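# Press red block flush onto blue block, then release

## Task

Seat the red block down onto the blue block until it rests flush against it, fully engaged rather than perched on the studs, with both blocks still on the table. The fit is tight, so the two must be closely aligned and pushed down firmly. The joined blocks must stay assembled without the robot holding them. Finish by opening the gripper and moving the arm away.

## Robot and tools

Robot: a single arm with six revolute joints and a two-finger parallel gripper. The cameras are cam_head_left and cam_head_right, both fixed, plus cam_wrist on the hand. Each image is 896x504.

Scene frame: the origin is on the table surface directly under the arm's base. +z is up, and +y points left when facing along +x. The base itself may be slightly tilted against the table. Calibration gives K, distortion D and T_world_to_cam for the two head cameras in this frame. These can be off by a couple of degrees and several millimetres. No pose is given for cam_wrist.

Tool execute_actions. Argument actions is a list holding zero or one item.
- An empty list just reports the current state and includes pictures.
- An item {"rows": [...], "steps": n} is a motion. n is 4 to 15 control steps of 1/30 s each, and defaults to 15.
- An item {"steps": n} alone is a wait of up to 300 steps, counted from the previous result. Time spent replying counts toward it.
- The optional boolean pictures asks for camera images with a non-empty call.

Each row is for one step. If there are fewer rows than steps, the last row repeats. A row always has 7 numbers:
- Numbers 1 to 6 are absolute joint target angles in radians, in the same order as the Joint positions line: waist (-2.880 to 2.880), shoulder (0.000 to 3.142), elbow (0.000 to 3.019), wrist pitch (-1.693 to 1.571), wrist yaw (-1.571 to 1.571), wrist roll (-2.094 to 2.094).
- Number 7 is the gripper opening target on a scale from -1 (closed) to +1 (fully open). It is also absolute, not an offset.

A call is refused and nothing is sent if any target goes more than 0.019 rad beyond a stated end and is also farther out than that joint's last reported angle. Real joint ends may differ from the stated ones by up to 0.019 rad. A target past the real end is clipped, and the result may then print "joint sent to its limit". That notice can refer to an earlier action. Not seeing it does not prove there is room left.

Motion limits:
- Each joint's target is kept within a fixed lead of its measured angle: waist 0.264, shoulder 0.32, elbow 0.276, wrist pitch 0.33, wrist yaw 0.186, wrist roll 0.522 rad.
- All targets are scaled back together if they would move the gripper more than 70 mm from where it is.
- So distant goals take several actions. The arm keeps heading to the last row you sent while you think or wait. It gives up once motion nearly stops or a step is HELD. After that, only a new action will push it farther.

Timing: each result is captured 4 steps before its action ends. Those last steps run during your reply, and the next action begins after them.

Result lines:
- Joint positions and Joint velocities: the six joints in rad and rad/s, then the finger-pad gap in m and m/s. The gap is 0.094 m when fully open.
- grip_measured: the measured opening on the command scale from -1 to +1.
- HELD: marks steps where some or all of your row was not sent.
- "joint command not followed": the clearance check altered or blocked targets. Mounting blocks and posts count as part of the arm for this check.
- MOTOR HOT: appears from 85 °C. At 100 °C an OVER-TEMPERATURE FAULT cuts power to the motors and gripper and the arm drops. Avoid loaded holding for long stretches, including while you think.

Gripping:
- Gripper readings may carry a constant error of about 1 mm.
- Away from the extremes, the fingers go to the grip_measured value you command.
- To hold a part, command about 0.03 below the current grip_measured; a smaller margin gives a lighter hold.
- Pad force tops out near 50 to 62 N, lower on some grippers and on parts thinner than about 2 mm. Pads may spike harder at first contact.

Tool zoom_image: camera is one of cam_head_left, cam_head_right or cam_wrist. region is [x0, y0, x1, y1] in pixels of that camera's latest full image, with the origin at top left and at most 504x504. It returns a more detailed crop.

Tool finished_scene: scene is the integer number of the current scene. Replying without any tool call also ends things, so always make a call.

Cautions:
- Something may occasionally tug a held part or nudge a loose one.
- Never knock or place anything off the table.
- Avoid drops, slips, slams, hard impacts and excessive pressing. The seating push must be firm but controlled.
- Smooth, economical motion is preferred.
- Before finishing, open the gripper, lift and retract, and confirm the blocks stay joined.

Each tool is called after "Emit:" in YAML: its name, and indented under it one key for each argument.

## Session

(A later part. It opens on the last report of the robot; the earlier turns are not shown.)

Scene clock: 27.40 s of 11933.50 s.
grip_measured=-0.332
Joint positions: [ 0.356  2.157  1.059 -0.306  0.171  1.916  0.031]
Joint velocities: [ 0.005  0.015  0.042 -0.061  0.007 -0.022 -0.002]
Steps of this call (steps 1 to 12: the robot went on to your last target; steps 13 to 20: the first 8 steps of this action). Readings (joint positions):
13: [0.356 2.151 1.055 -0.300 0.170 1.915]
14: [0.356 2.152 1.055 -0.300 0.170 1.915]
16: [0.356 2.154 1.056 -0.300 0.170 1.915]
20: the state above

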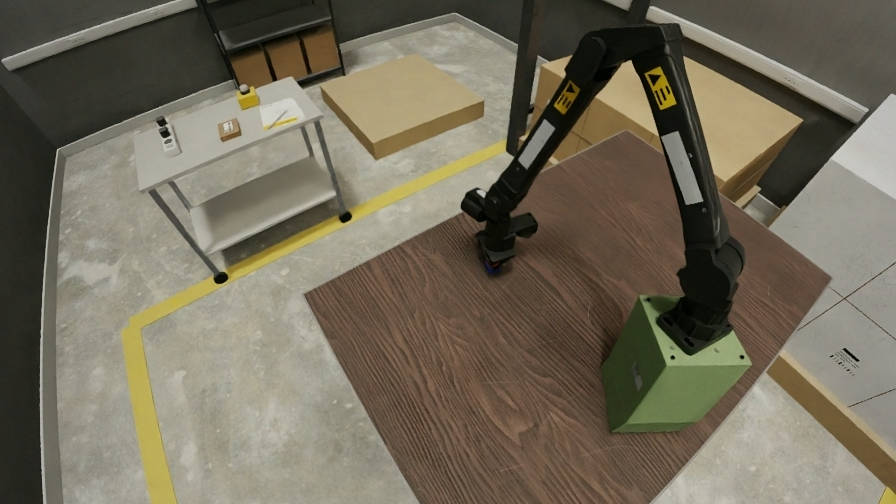

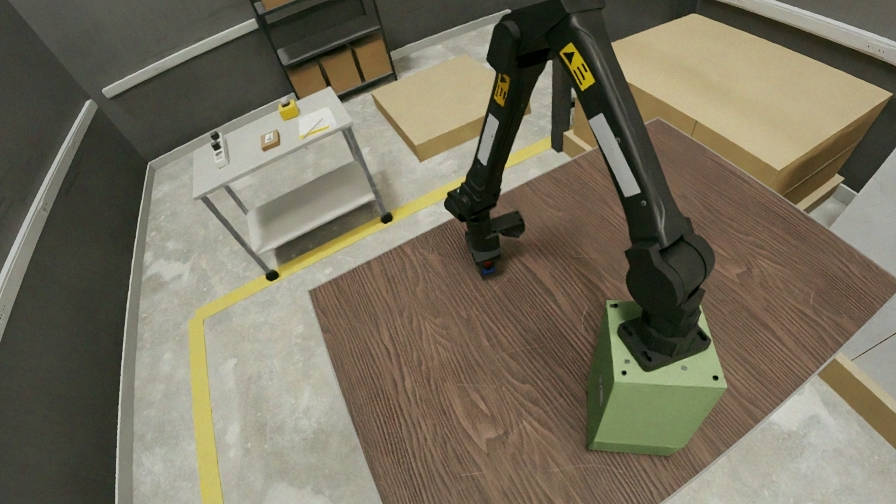

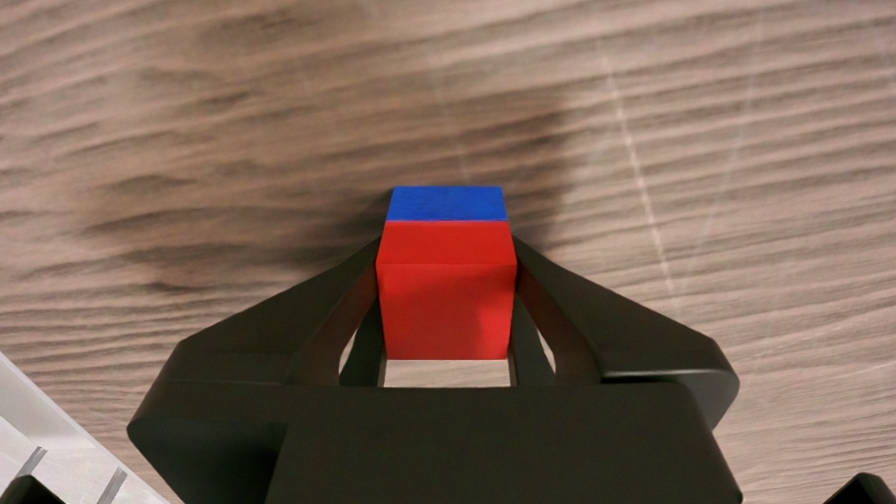

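Emit:
execute_actions:
  actions:
    - {"rows":[[0.345,2.27,1.07,-0.305,0.17,1.925,-0.375],[0.345,2.24,1.07,-0.305,0.17,1.925,-0.375],[0.345,2.21,1.07,-0.305,0.17,1.925,-0.375],[0.345,2.18,1.07,-0.305,0.17,1.925,-0.375],[0.345,2.16,1.07,-0.305,0.17,1.925,-0.375],[0.345,2.16,1.07,-0.305,0.17,1.925,-0.375],[0.345,2.16,1.07,-0.305,0.17,1.925,-0.33],[0.345,2.16,1.07,-0.305,0.17,1.925,-0.28],[0.345,2.16,1.07,-0.305,0.17,1.925,-0.1],[0.345,2.16,1.07,-0.305,0.17,1.925,0.2],[0.345,2.16,1.07,-0.305,0.17,1.925,0.5],[0.345,2.16,1.07,-0.305,0.17,1.925,0.9]],"steps":15}
  pictures: true

Emit:
zoom_image:
  camera: "cam_wrist"
  region: [350, 170, 550, 330]

Scene clock: 27.97 s of 11933.50 s.
grip_measured=+0.314
Joint positions: [ 0.356  2.154  1.061 -0.31   0.17   1.916  0.062]
Joint velocities: [ 0.005 -0.015  0.002  0.002 -0.037  0.007  0.372]
Steps of this call (steps 1 to 4: the last 4 steps of your previous action; steps 5 to 6: the robot went on to your last target; steps 7 to 17: the first 11 steps of this action). Readings (joint positions):
7: [0.356 2.158 1.061 -0.310 0.171 1.916]
8: [0.356 2.157 1.061 -0.310 0.171 1.916]
10: [0.356 2.155 1.061 -0.310 0.171 1.916]
14: [0.356 2.154 1.061 -0.310 0.170 1.916]
17: the state above

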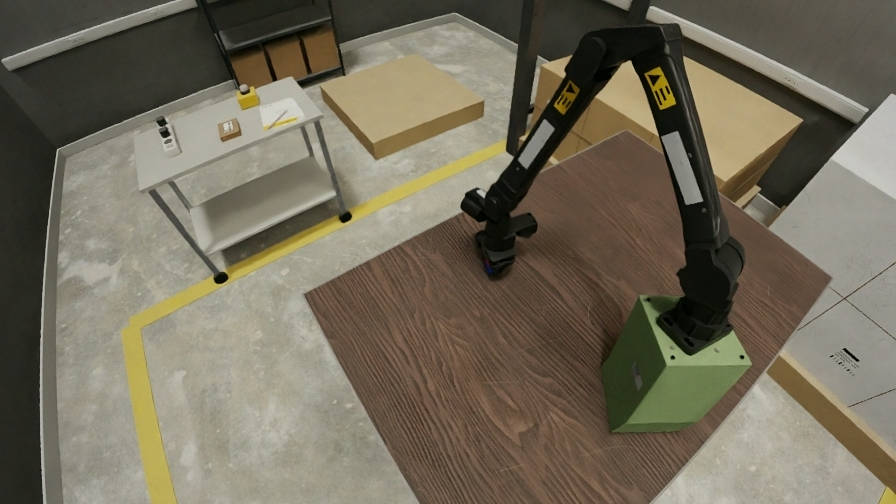

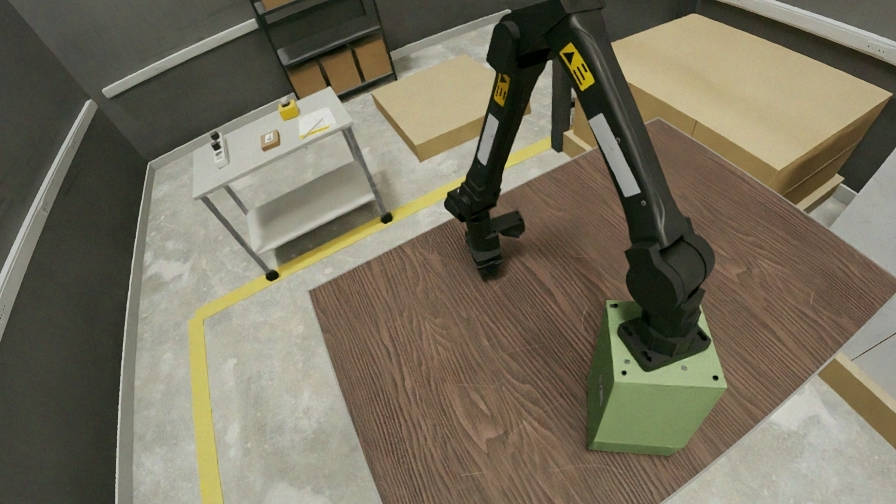

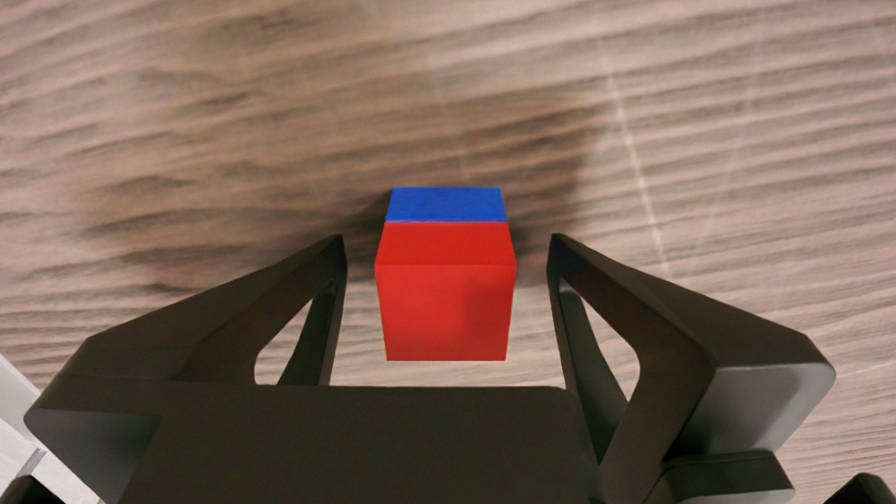

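Region (350, 170, 550, 330) of cam_wrist's 896x504 image, scaled by 2.520, with more detail than that image has; it fills the top 403 rows of this view, and the rest is white.

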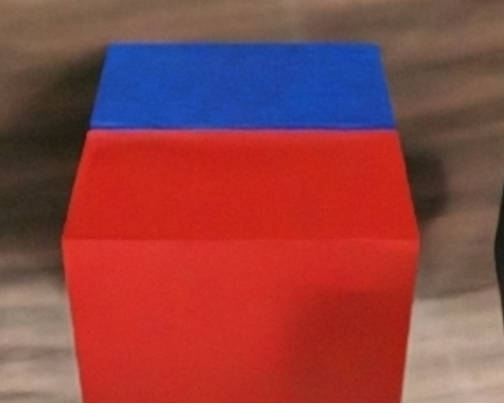

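Emit:
execute_actions:
  actions:
    - {"rows":[[0.345,2.16,1.07,-0.305,0.17,1.8,0.9],[0.345,2.16,1.07,-0.305,0.17,1.65,0.9],[0.345,2.16,1.07,-0.305,0.17,1.5,0.9],[0.345,2.16,1.07,-0.305,0.17,1.35,0.9],[0.345,2.16,1.07,-0.305,0.17,1.2,0.9],[0.345,2.16,1.07,-0.305,0.17,1.05,0.9],[0.345,2.16,1.07,-0.305,0.17,0.9,0.9],[0.345,2.16,1.07,-0.305,0.17,0.75,0.9],[0.345,2.16,1.07,-0.305,0.17,0.6,0.9],[0.345,2.16,1.07,-0.305,0.17,0.5,0.9],[0.345,2.16,1.07,-0.305,0.17,0.42,0.9],[0.345,2.16,1.07,-0.305,0.17,0.36,0.9],[0.345,2.16,1.07,-0.305,0.17,0.333,0.8]],"steps":15}

Emit:
execute_actions:
  actions:
    - {"steps":16}
  pictures: true

Scene clock: 28.70 s of 11933.50 s.
grip_measured=+0.898
Joint positions: [ 0.356  2.154  1.061 -0.31   0.17   1.028  0.089]
Joint velocities: [-0.005  0.005 -0.007 -0.002  0.007 -2.806  0.   ]
Steps of this call (steps 1 to 4: the last 4 steps of your previous action; steps 5 to 11: the robot went on to your last target; steps 12 to 22: the first 11 steps of this action). Readings (joint positions):
12: [0.356 2.154 1.061 -0.310 0.170 1.900]
13: [0.356 2.154 1.061 -0.310 0.170 1.858]
15: [0.356 2.154 1.061 -0.310 0.170 1.715]
19: [0.356 2.154 1.061 -0.310 0.170 1.324]
22: the state above

Scene clock: 29.23 s of 11933.50 s.
grip_measured=+0.802
Joint positions: [ 0.356  2.154  1.061 -0.31   0.17   0.364  0.085]
Joint velocities: [-0.005 -0.005 -0.007 -0.002 -0.022 -0.125 -0.001]
Kept back: nothing.
Steps of this call (steps 1 to 4: the last 4 steps of your previous action; steps 5 to 16: the robot went on to your last target). Readings (joint positions):
1: [0.356 2.154 1.061 -0.310 0.170 0.930]
2: [0.356 2.154 1.061 -0.310 0.170 0.831]
4: [0.356 2.154 1.061 -0.310 0.170 0.657]
8: [0.356 2.154 1.061 -0.310 0.170 0.471]
16: the state above

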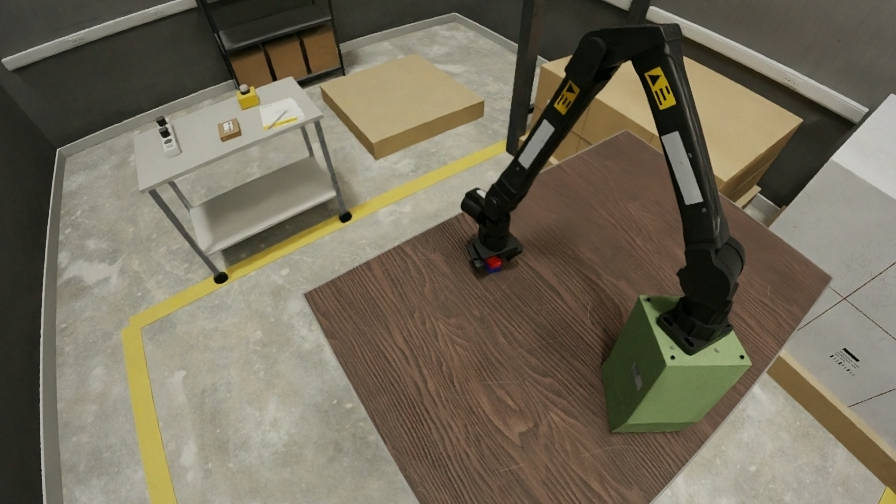

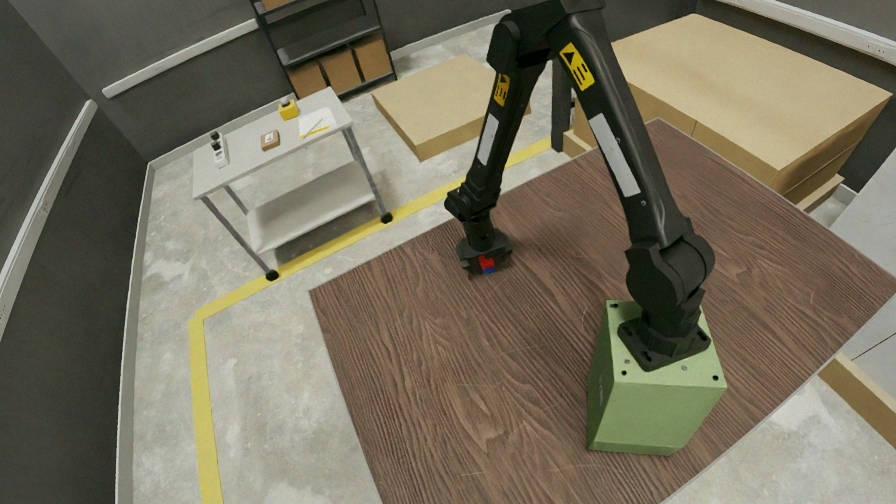

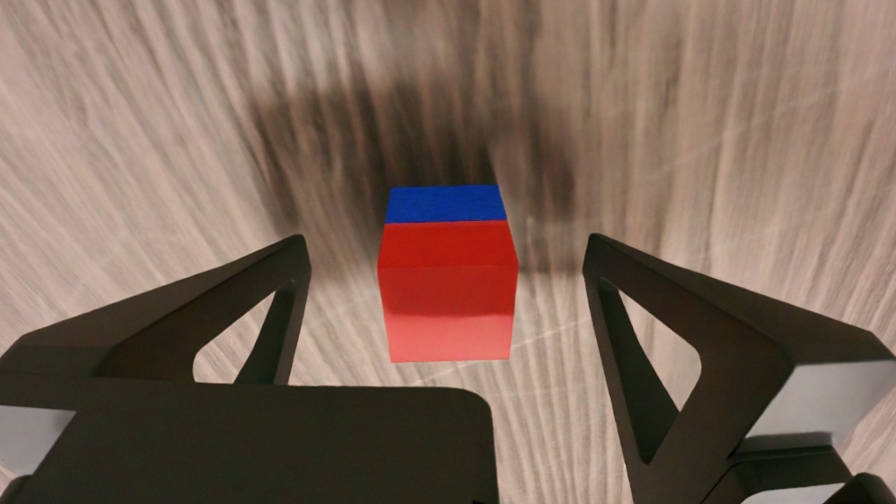

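Emit:
execute_actions:
  actions:
    - {"rows":[[0.345,2.16,1.07,-0.305,0.17,0.33,0.6],[0.345,2.16,1.07,-0.305,0.17,0.328,0.4],[0.345,2.16,1.07,-0.305,0.17,0.328,0.2],[0.345,2.16,1.07,-0.305,0.17,0.328,0.0],[0.345,2.16,1.07,-0.305,0.17,0.328,-0.12],[0.345,2.16,1.07,-0.305,0.17,0.328,-0.2],[0.345,2.16,1.07,-0.305,0.17,0.328,-0.25],[0.345,2.16,1.07,-0.305,0.17,0.328,-0.29],[0.345,2.16,1.07,-0.305,0.17,0.328,-0.315],[0.345,2.16,1.07,-0.305,0.17,0.328,-0.33],[0.345,2.16,1.07,-0.305,0.17,0.328,-0.345],[0.345,2.16,1.07,-0.305,0.17,0.328,-0.36],[0.345,2.16,1.07,-0.305,0.17,0.328,-0.375]],"steps":15}

Emit:
execute_actions:
  actions:
    - {"steps":6}
  pictures: true

Emit:
zoom_image:
  camera: "cam_wrist"
  region: [350, 170, 550, 330]

Scene clock: 29.93 s of 11933.50 s.
grip_measured=-0.326
Joint positions: [ 0.356  2.154  1.061 -0.31   0.17   0.339  0.032]
Joint velocities: [-0.005 -0.005 -0.022 -0.002 -0.007 -0.022 -0.005]
Steps of this call (steps 1 to 10: the robot went on to your last target; steps 11 to 21: the first 11 steps of this action). Readings (joint positions):
11: [0.356 2.154 1.061 -0.310 0.170 0.345]
12: [0.356 2.154 1.061 -0.310 0.170 0.343]
14: [0.356 2.154 1.061 -0.310 0.170 0.342]
18: [0.356 2.154 1.061 -0.310 0.170 0.340]
21: the state above

Scene clock: 30.13 s of 11933.50 s.
grip_measured=-0.332
Joint positions: [ 0.356  2.154  1.061 -0.31   0.17   0.339  0.031]
Joint velocities: [-0.005 -0.005 -0.007 -0.002 -0.022 -0.066  0.001]
Kept back: nothing.
Steps of this call (steps 1 to 4: the last 4 steps of your previous action; steps 5 to 6: the robot went on to your last target). Readings (joint positions):
1: [0.356 2.154 1.061 -0.310 0.170 0.339]
2: [0.356 2.154 1.061 -0.310 0.170 0.339]
4: [0.356 2.154 1.061 -0.310 0.170 0.339]
6: the state above

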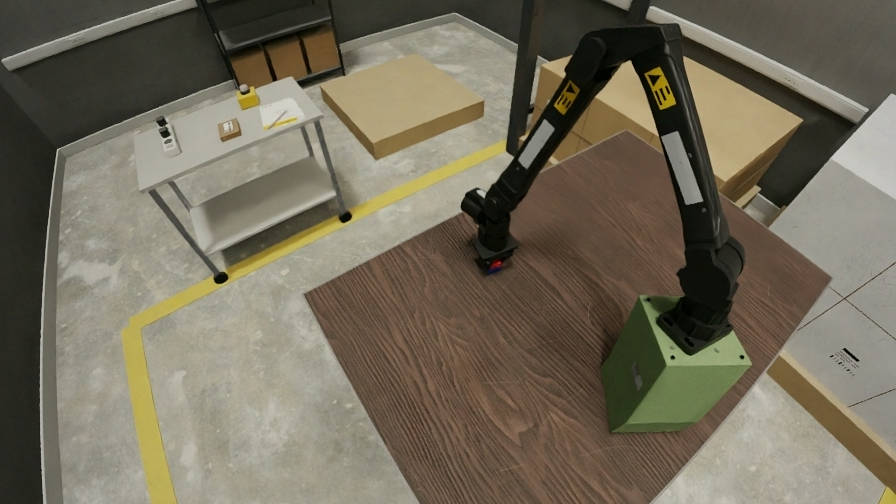

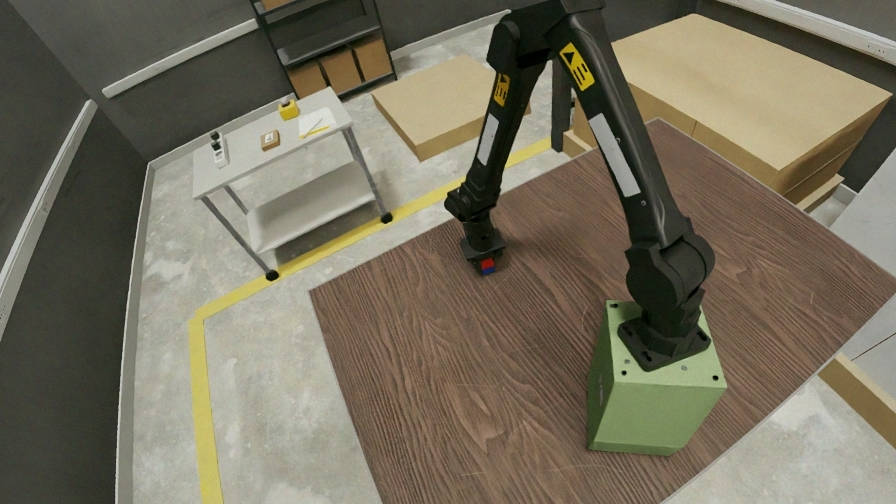

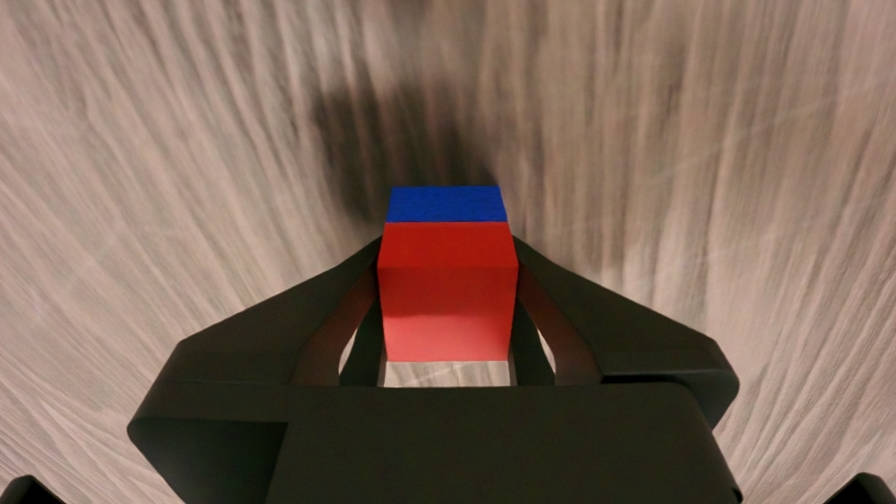

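Region (350, 170, 550, 330) of cam_wrist's 896x504 image, scaled by 2.520, with more detail than that image has; it fills the top 403 rows of this view, and the rest is white.

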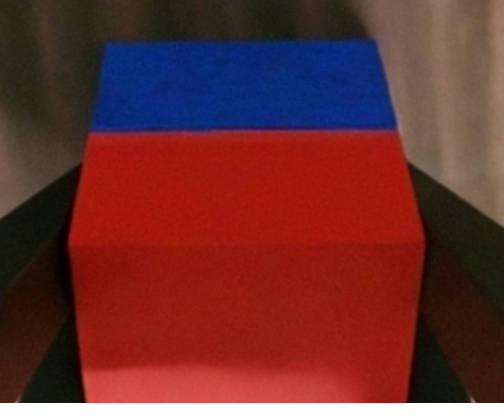

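Emit:
execute_actions:
  actions:
    - {"rows":[[0.345,2.15,1.06,-0.31,0.17,0.335,-0.32],[0.345,2.15,1.06,-0.31,0.17,0.335,-0.25],[0.345,2.15,1.06,-0.31,0.17,0.335,0.0],[0.345,2.14,1.06,-0.32,0.17,0.335,0.2],[0.345,2.12,1.055,-0.335,0.17,0.335,0.2],[0.345,2.10,1.05,-0.35,0.17,0.335,0.2],[0.345,2.08,1.045,-0.365,0.17,0.335,0.2],[0.345,2.06,1.04,-0.38,0.17,0.335,0.2],[0.345,2.04,1.033,-0.392,0.17,0.335,0.2],[0.345,2.02,1.027,-0.402,0.17,0.335,0.2],[0.345,2.005,1.022,-0.41,0.17,0.335,0.2]],"steps":15}

Emit:
execute_actions:
  actions:
    - {"steps":10}
  pictures: true

Scene clock: 30.90 s of 11933.50 s.
grip_measured=+0.198
Joint positions: [ 0.356  2.086  1.033 -0.377  0.17   0.339  0.056]
Joint velocities: [-0.015 -0.63  -0.227 -0.325  0.051 -0.051  0.   ]
Steps of this call (steps 1 to 12: the robot went on to your last target; steps 13 to 23: the first 11 steps of this action). Readings (joint positions):
13: [0.356 2.154 1.061 -0.310 0.170 0.339]
14: [0.356 2.154 1.061 -0.310 0.170 0.339]
16: [0.356 2.154 1.061 -0.310 0.170 0.339]
20: [0.356 2.137 1.055 -0.339 0.170 0.339]
23: the state above

Scene clock: 31.23 s of 11933.50 s.
grip_measured=+0.198
Joint positions: [ 0.356  1.999  1.022 -0.396  0.17   0.339  0.056]
Joint velocities: [ 0.005  0.005  0.002 -0.027  0.051  0.007  0.   ]
Kept back: nothing.
Steps of this call (steps 1 to 4: the last 4 steps of your previous action; steps 5 to 10: the robot went on to your last target). Readings (joint positions):
1: [0.356 2.066 1.026 -0.386 0.170 0.339]
2: [0.356 2.047 1.023 -0.392 0.170 0.339]
4: [0.356 2.018 1.023 -0.394 0.170 0.339]
8: [0.356 1.999 1.023 -0.394 0.170 0.339]
10: the state above

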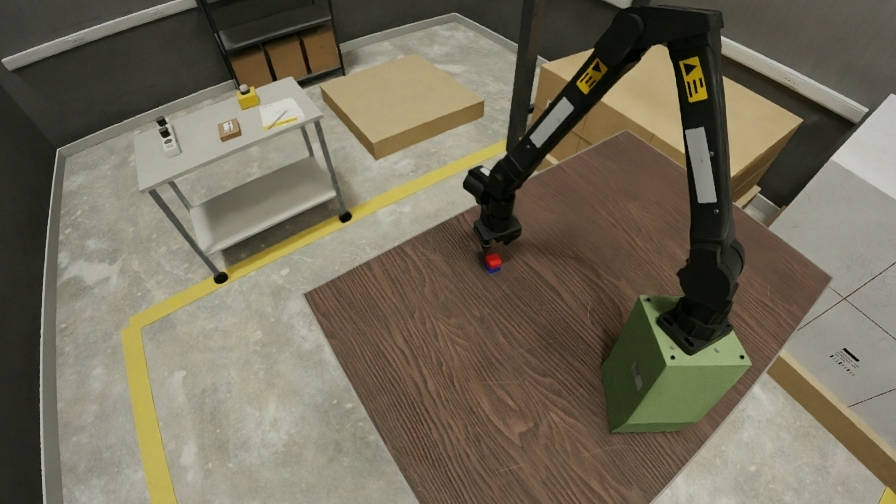

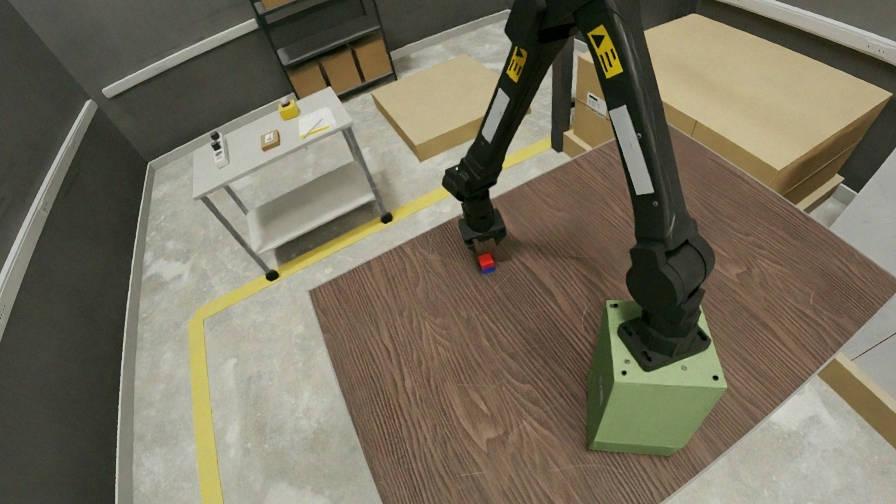

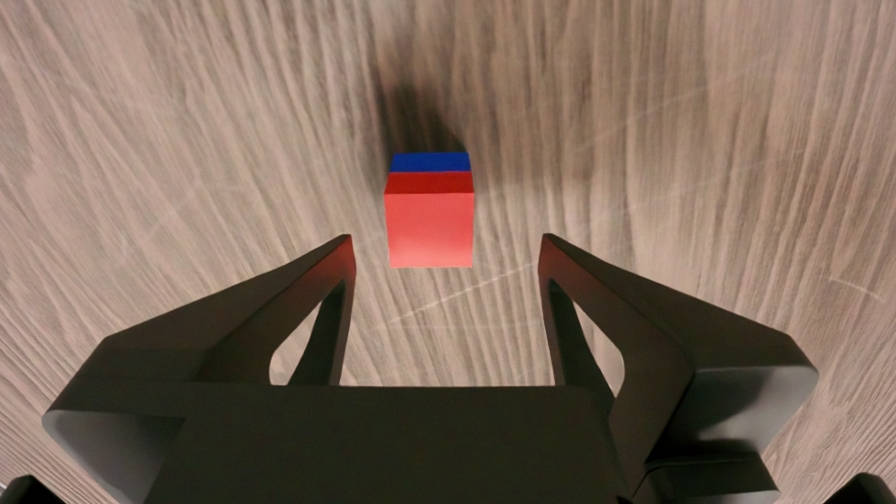

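Emit:
execute_actions:
  actions:
    - {"rows":[[0.345,2.01,1.03,-0.396,0.17,0.335,0.0],[0.345,2.025,1.035,-0.39,0.17,0.335,-0.2],[0.345,2.04,1.04,-0.385,0.17,0.335,-0.4],[0.345,2.05,1.045,-0.38,0.17,0.335,-0.55],[0.345,2.056,1.048,-0.375,0.17,0.335,-0.7]],"steps":12}

Emit:
execute_actions:
  actions:
    - {"steps":10}
  pictures: true

Scene clock: 31.93 s of 11933.50 s.
grip_measured=-0.697
Joint positions: [ 0.356  2.018  1.023 -0.392  0.17   0.339  0.014]
Joint velocities: [-0.005  0.132  0.007  0.007 -0.037  0.066 -0.001]
Steps of this call (steps 1 to 13: the robot went on to your last target; steps 14 to 21: the first 8 steps of this action). Readings (joint positions):
14: [0.356 1.999 1.022 -0.396 0.170 0.339]
15: [0.356 1.999 1.022 -0.396 0.170 0.339]
17: [0.356 2.002 1.022 -0.396 0.170 0.339]
21: the state above

Scene clock: 32.27 s of 11933.50 s.
grip_measured=-0.698
Joint positions: [ 0.356  2.03   1.023 -0.392  0.17   0.339  0.014]
Joint velocities: [-0.005  0.005 -0.002  0.007 -0.007 -0.007  0.   ]
Kept back: nothing.
Steps of this call (steps 1 to 4: the last 4 steps of your previous action; steps 5 to 10: the robot went on to your last target). Readings (joint positions):
1: [0.356 2.022 1.023 -0.392 0.170 0.339]
2: [0.356 2.025 1.023 -0.392 0.170 0.339]
4: [0.356 2.030 1.023 -0.392 0.170 0.339]
8: [0.356 2.030 1.023 -0.392 0.170 0.339]
10: the state above

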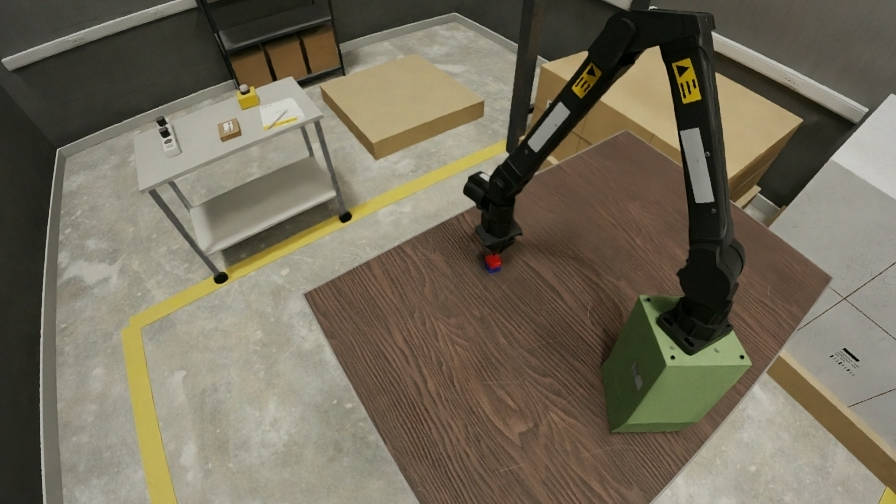

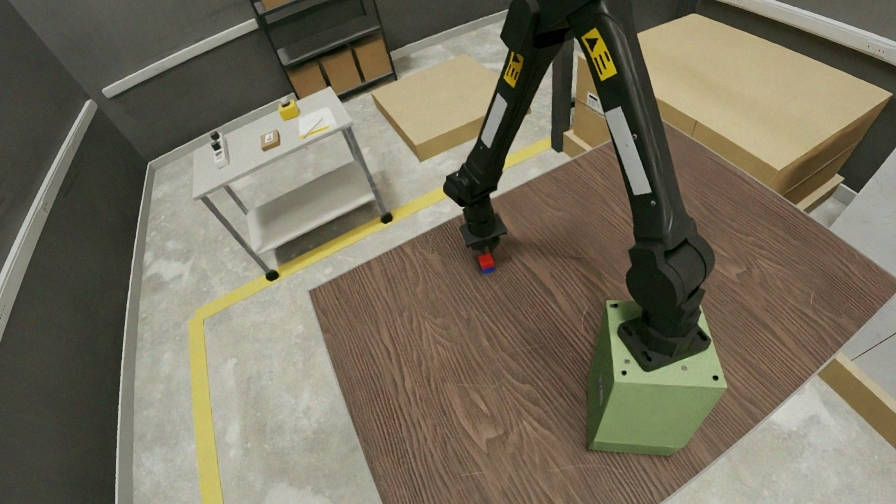

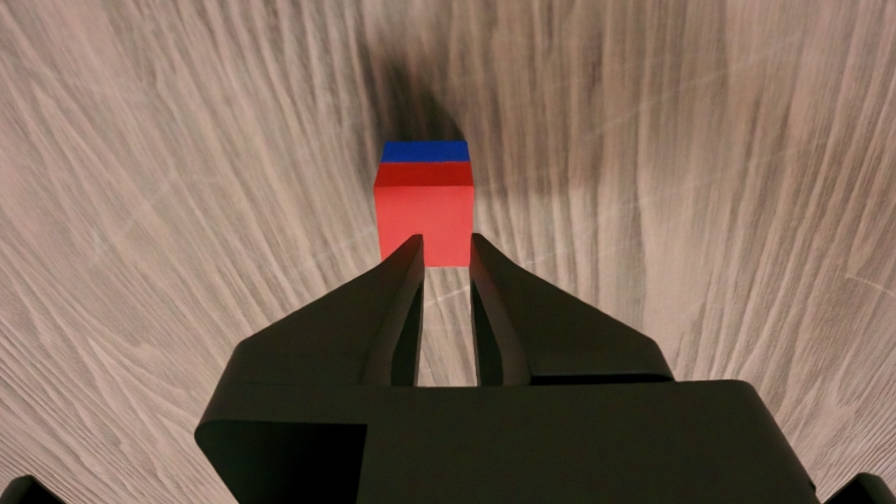

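Emit:
execute_actions:
  actions:
    - {"rows":[[0.365,2.056,1.048,-0.375,0.17,0.335,-0.7],[0.375,2.06,1.045,-0.37,0.17,0.335,-0.7],[0.382,2.065,1.04,-0.36,0.17,0.335,-0.7],[0.387,2.072,1.035,-0.352,0.17,0.335,-0.7],[0.387,2.08,1.035,-0.345,0.17,0.335,-0.7],[0.387,2.085,1.035,-0.342,0.17,0.335,-0.7]],"steps":12}

Emit:
execute_actions:
  actions:
    - {"steps":10}
  pictures: true

Scene clock: 32.83 s of 11933.50 s.
grip_measured=-0.698
Joint positions: [ 0.369  2.044  1.023 -0.361  0.17   0.339  0.014]
Joint velocities: [ 0.093  0.112  0.007  0.056 -0.066 -0.007 -0.   ]
Steps of this call (steps 1 to 9: the robot went on to your last target; steps 10 to 17: the first 8 steps of this action). Readings (joint positions):
10: [0.356 2.030 1.023 -0.392 0.170 0.339]
11: [0.357 2.030 1.023 -0.391 0.170 0.339]
13: [0.358 2.031 1.023 -0.383 0.170 0.339]
17: the state above

Scene clock: 33.17 s of 11933.50 s.
grip_measured=-0.698
Joint positions: [ 0.375  2.058  1.023 -0.359  0.17   0.339  0.014]
Joint velocities: [ 0.005  0.005 -0.012 -0.007  0.022  0.007 -0.001]
Kept back: nothing.
Steps of this call (steps 1 to 4: the last 4 steps of your previous action; steps 5 to 10: the robot went on to your last target). Readings (joint positions):
1: [0.371 2.047 1.023 -0.360 0.170 0.339]
2: [0.373 2.051 1.023 -0.359 0.170 0.339]
4: [0.375 2.056 1.023 -0.359 0.170 0.339]
8: [0.375 2.058 1.023 -0.359 0.170 0.339]
10: the state above

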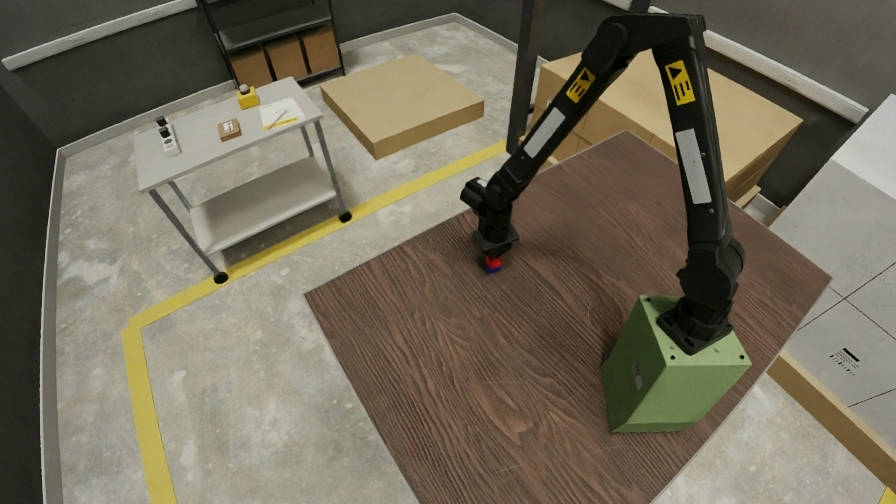

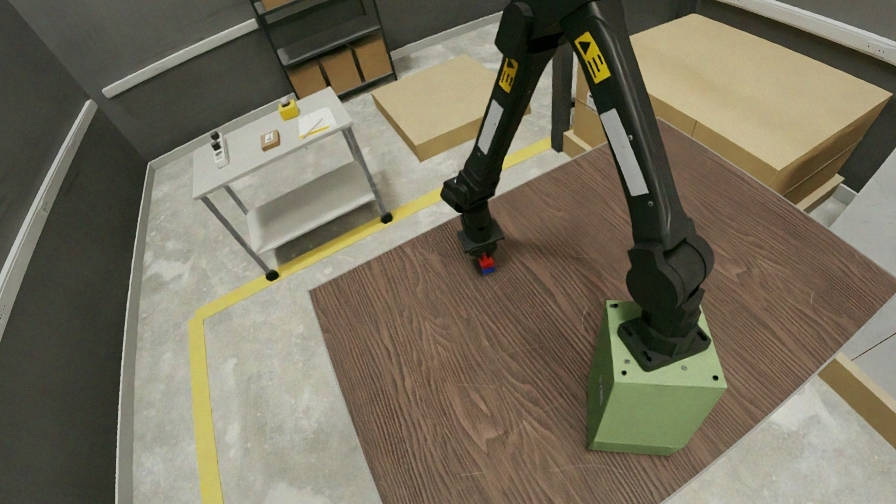

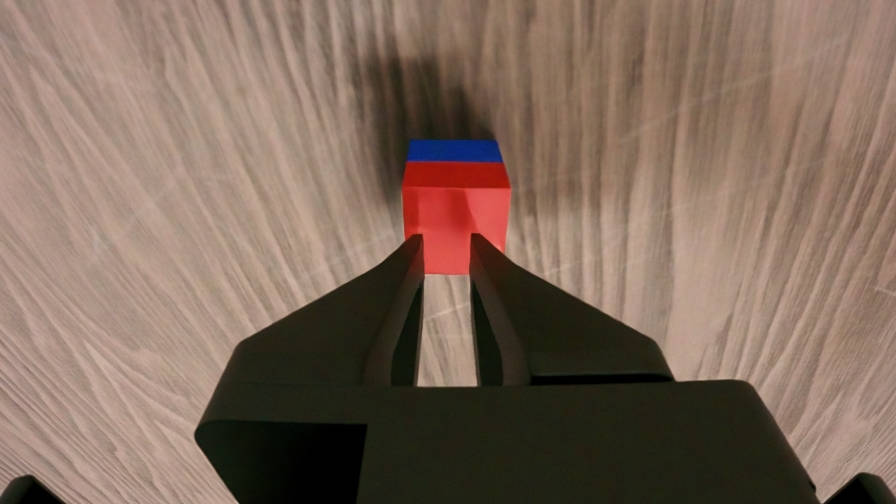

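Emit:
execute_actions:
  actions:
    - {"rows":[[0.387,2.09,1.035,-0.34,0.17,0.335,-0.7],[0.387,2.097,1.035,-0.335,0.17,0.335,-0.7],[0.387,2.104,1.035,-0.33,0.17,0.335,-0.7],[0.387,2.111,1.035,-0.33,0.17,0.335,-0.7],[0.387,2.118,1.035,-0.33,0.17,0.335,-0.7],[0.387,2.125,1.035,-0.33,0.17,0.335,-0.7],[0.387,2.135,1.035,-0.33,0.17,0.335,-0.7],[0.387,2.15,1.035,-0.33,0.17,0.335,-0.7],[0.387,2.165,1.035,-0.33,0.17,0.335,-0.7],[0.387,2.18,1.035,-0.33,0.17,0.335,-0.7],[0.387,2.195,1.035,-0.33,0.17,0.335,-0.7],[0.387,2.21,1.035,-0.33,0.17,0.335,-0.7],[0.387,2.225,1.035,-0.33,0.17,0.335,-0.7],[0.387,2.24,1.035,-0.33,0.17,0.335,-0.7],[0.387,2.25,1.035,-0.33,0.17,0.335,-0.7]],"steps":15}
  pictures: true

Scene clock: 33.93 s of 11933.50 s.
grip_measured=-0.699
Joint positions: [ 0.378  2.084  1.027 -0.345  0.173  0.339  0.014]
Joint velocities: [ 0.005  0.005  0.017  0.002 -0.022  0.022 -0.001]
Steps of this call (steps 1 to 12: the robot went on to your last target; steps 13 to 23: the first 11 steps of this action). Readings (joint positions):
13: [0.375 2.058 1.023 -0.359 0.170 0.339]
14: [0.375 2.059 1.023 -0.358 0.170 0.339]
16: [0.375 2.062 1.023 -0.351 0.170 0.339]
20: [0.376 2.082 1.023 -0.345 0.172 0.339]
23: the state above

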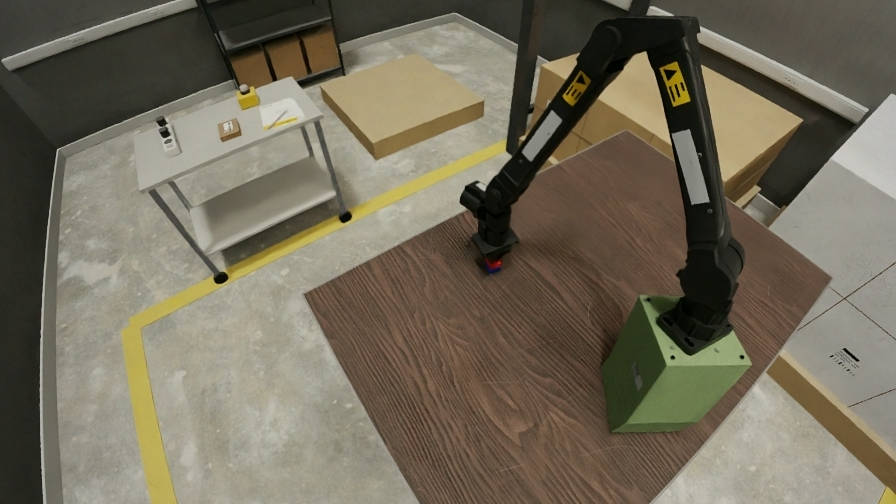

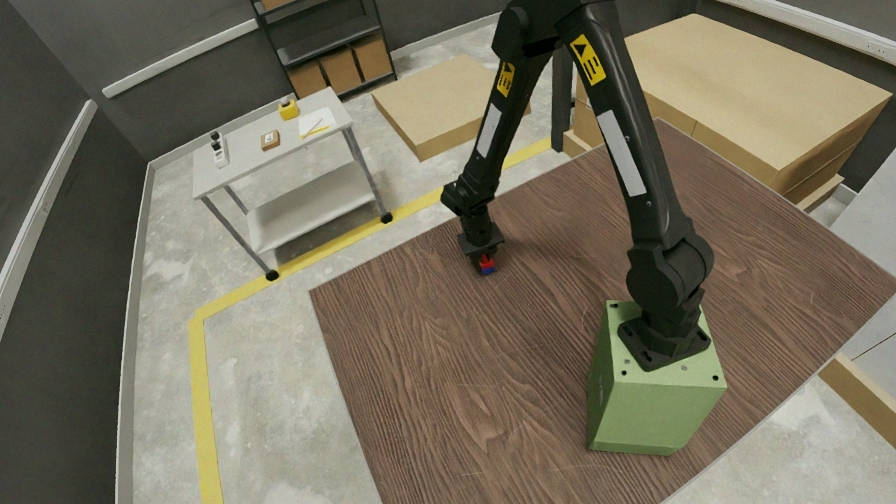

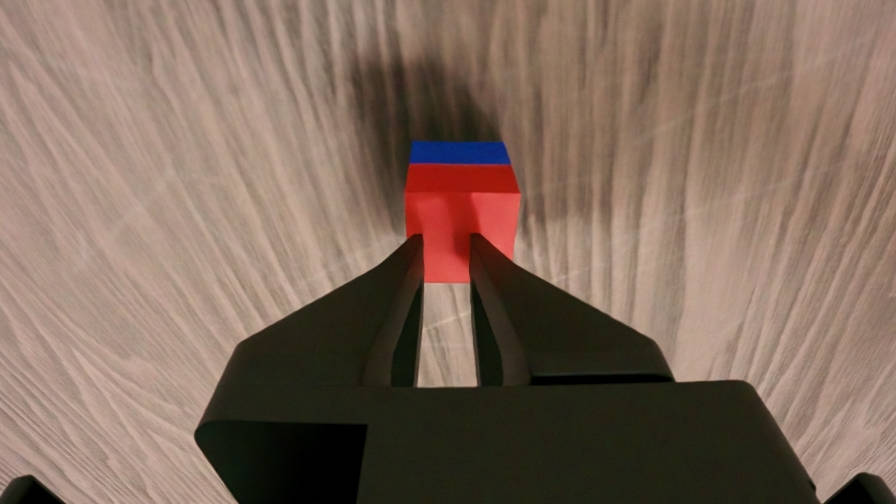

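Emit:
execute_actions:
  actions:
    - {"rows":[[0.387,2.26,1.035,-0.33,0.17,0.335,-0.7],[0.387,2.27,1.035,-0.33,0.17,0.335,-0.7],[0.387,2.28,1.035,-0.33,0.17,0.335,-0.7],[0.387,2.29,1.035,-0.33,0.17,0.335,-0.7],[0.387,2.30,1.035,-0.33,0.17,0.335,-0.7]],"steps":10}
  pictures: true

Emit:
zoom_image:
  camera: "cam_wrist"
  region: [370, 120, 550, 300]

Scene clock: 34.30 s of 11933.50 s.
grip_measured=-0.699
Joint positions: [ 0.382  2.087  1.03  -0.345  0.177  0.339  0.014]
Joint velocities: [ 0.005 -0.015  0.002  0.007  0.081 -0.081 -0.001]
Steps of this call (steps 1 to 4: the last 4 steps of your previous action; step 5: the robot went on to your last target; steps 6 to 11: the first 6 steps of this action). Readings (joint positions):
6: [0.381 2.087 1.030 -0.345 0.176 0.339]
7: [0.382 2.087 1.030 -0.345 0.177 0.339]
9: [0.382 2.087 1.030 -0.345 0.177 0.339]
11: the state above

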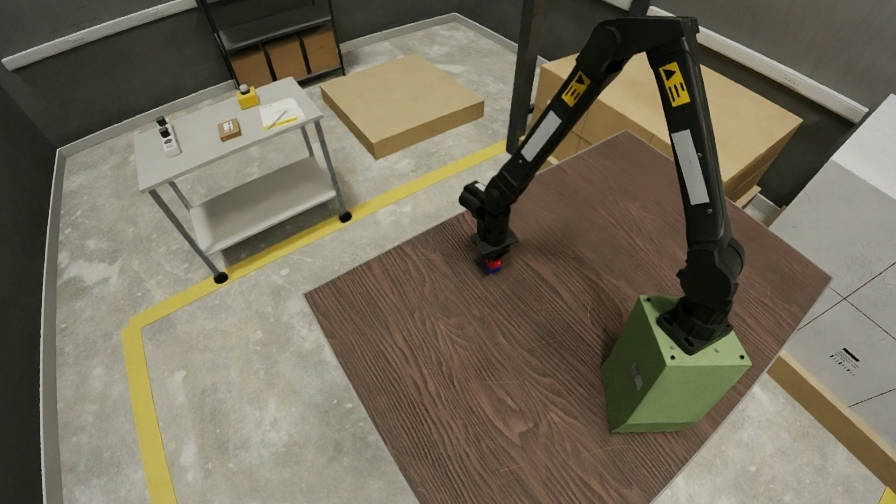

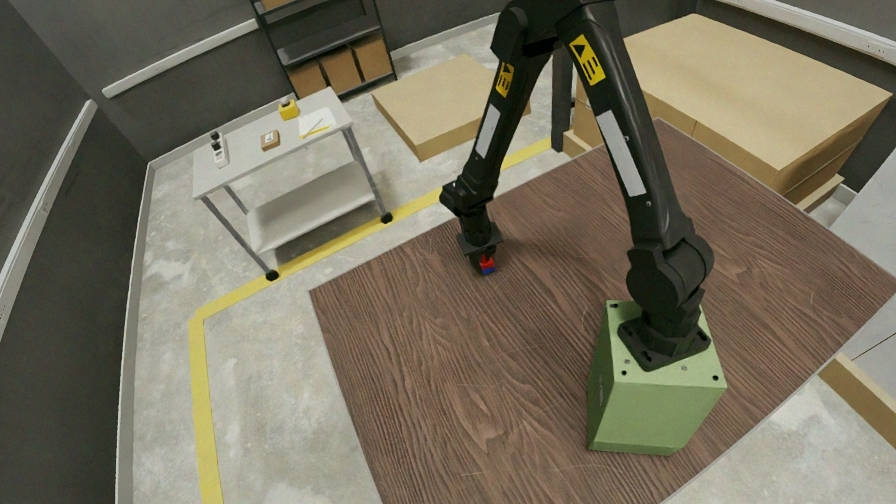

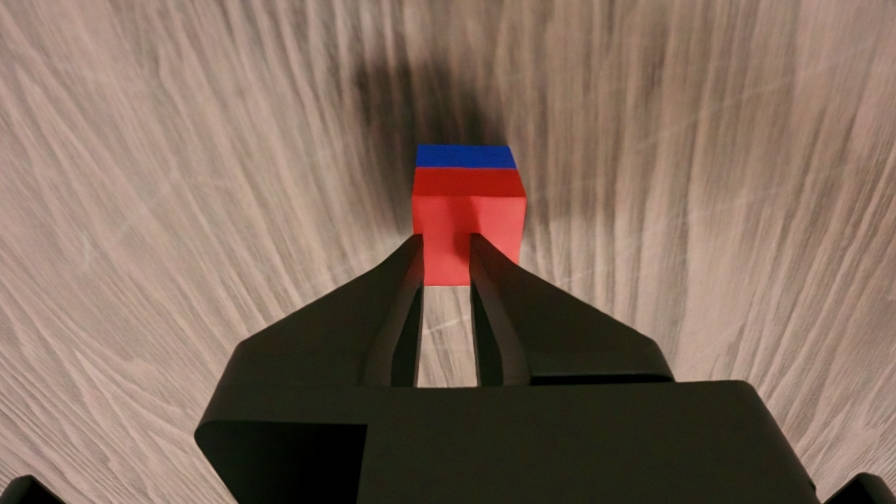

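Region (370, 120, 550, 300) of cam_wrist's 896x504 image, scaled by 2.800, with more detail than that image has.

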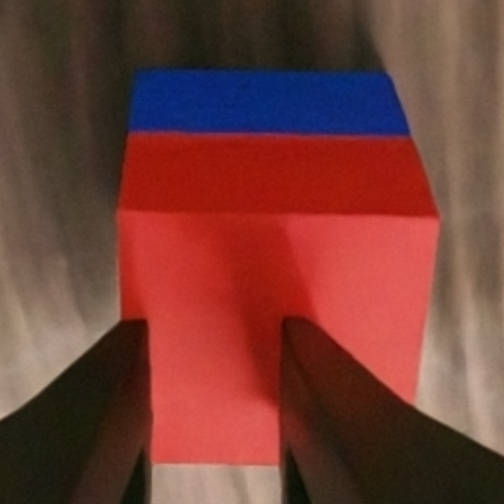

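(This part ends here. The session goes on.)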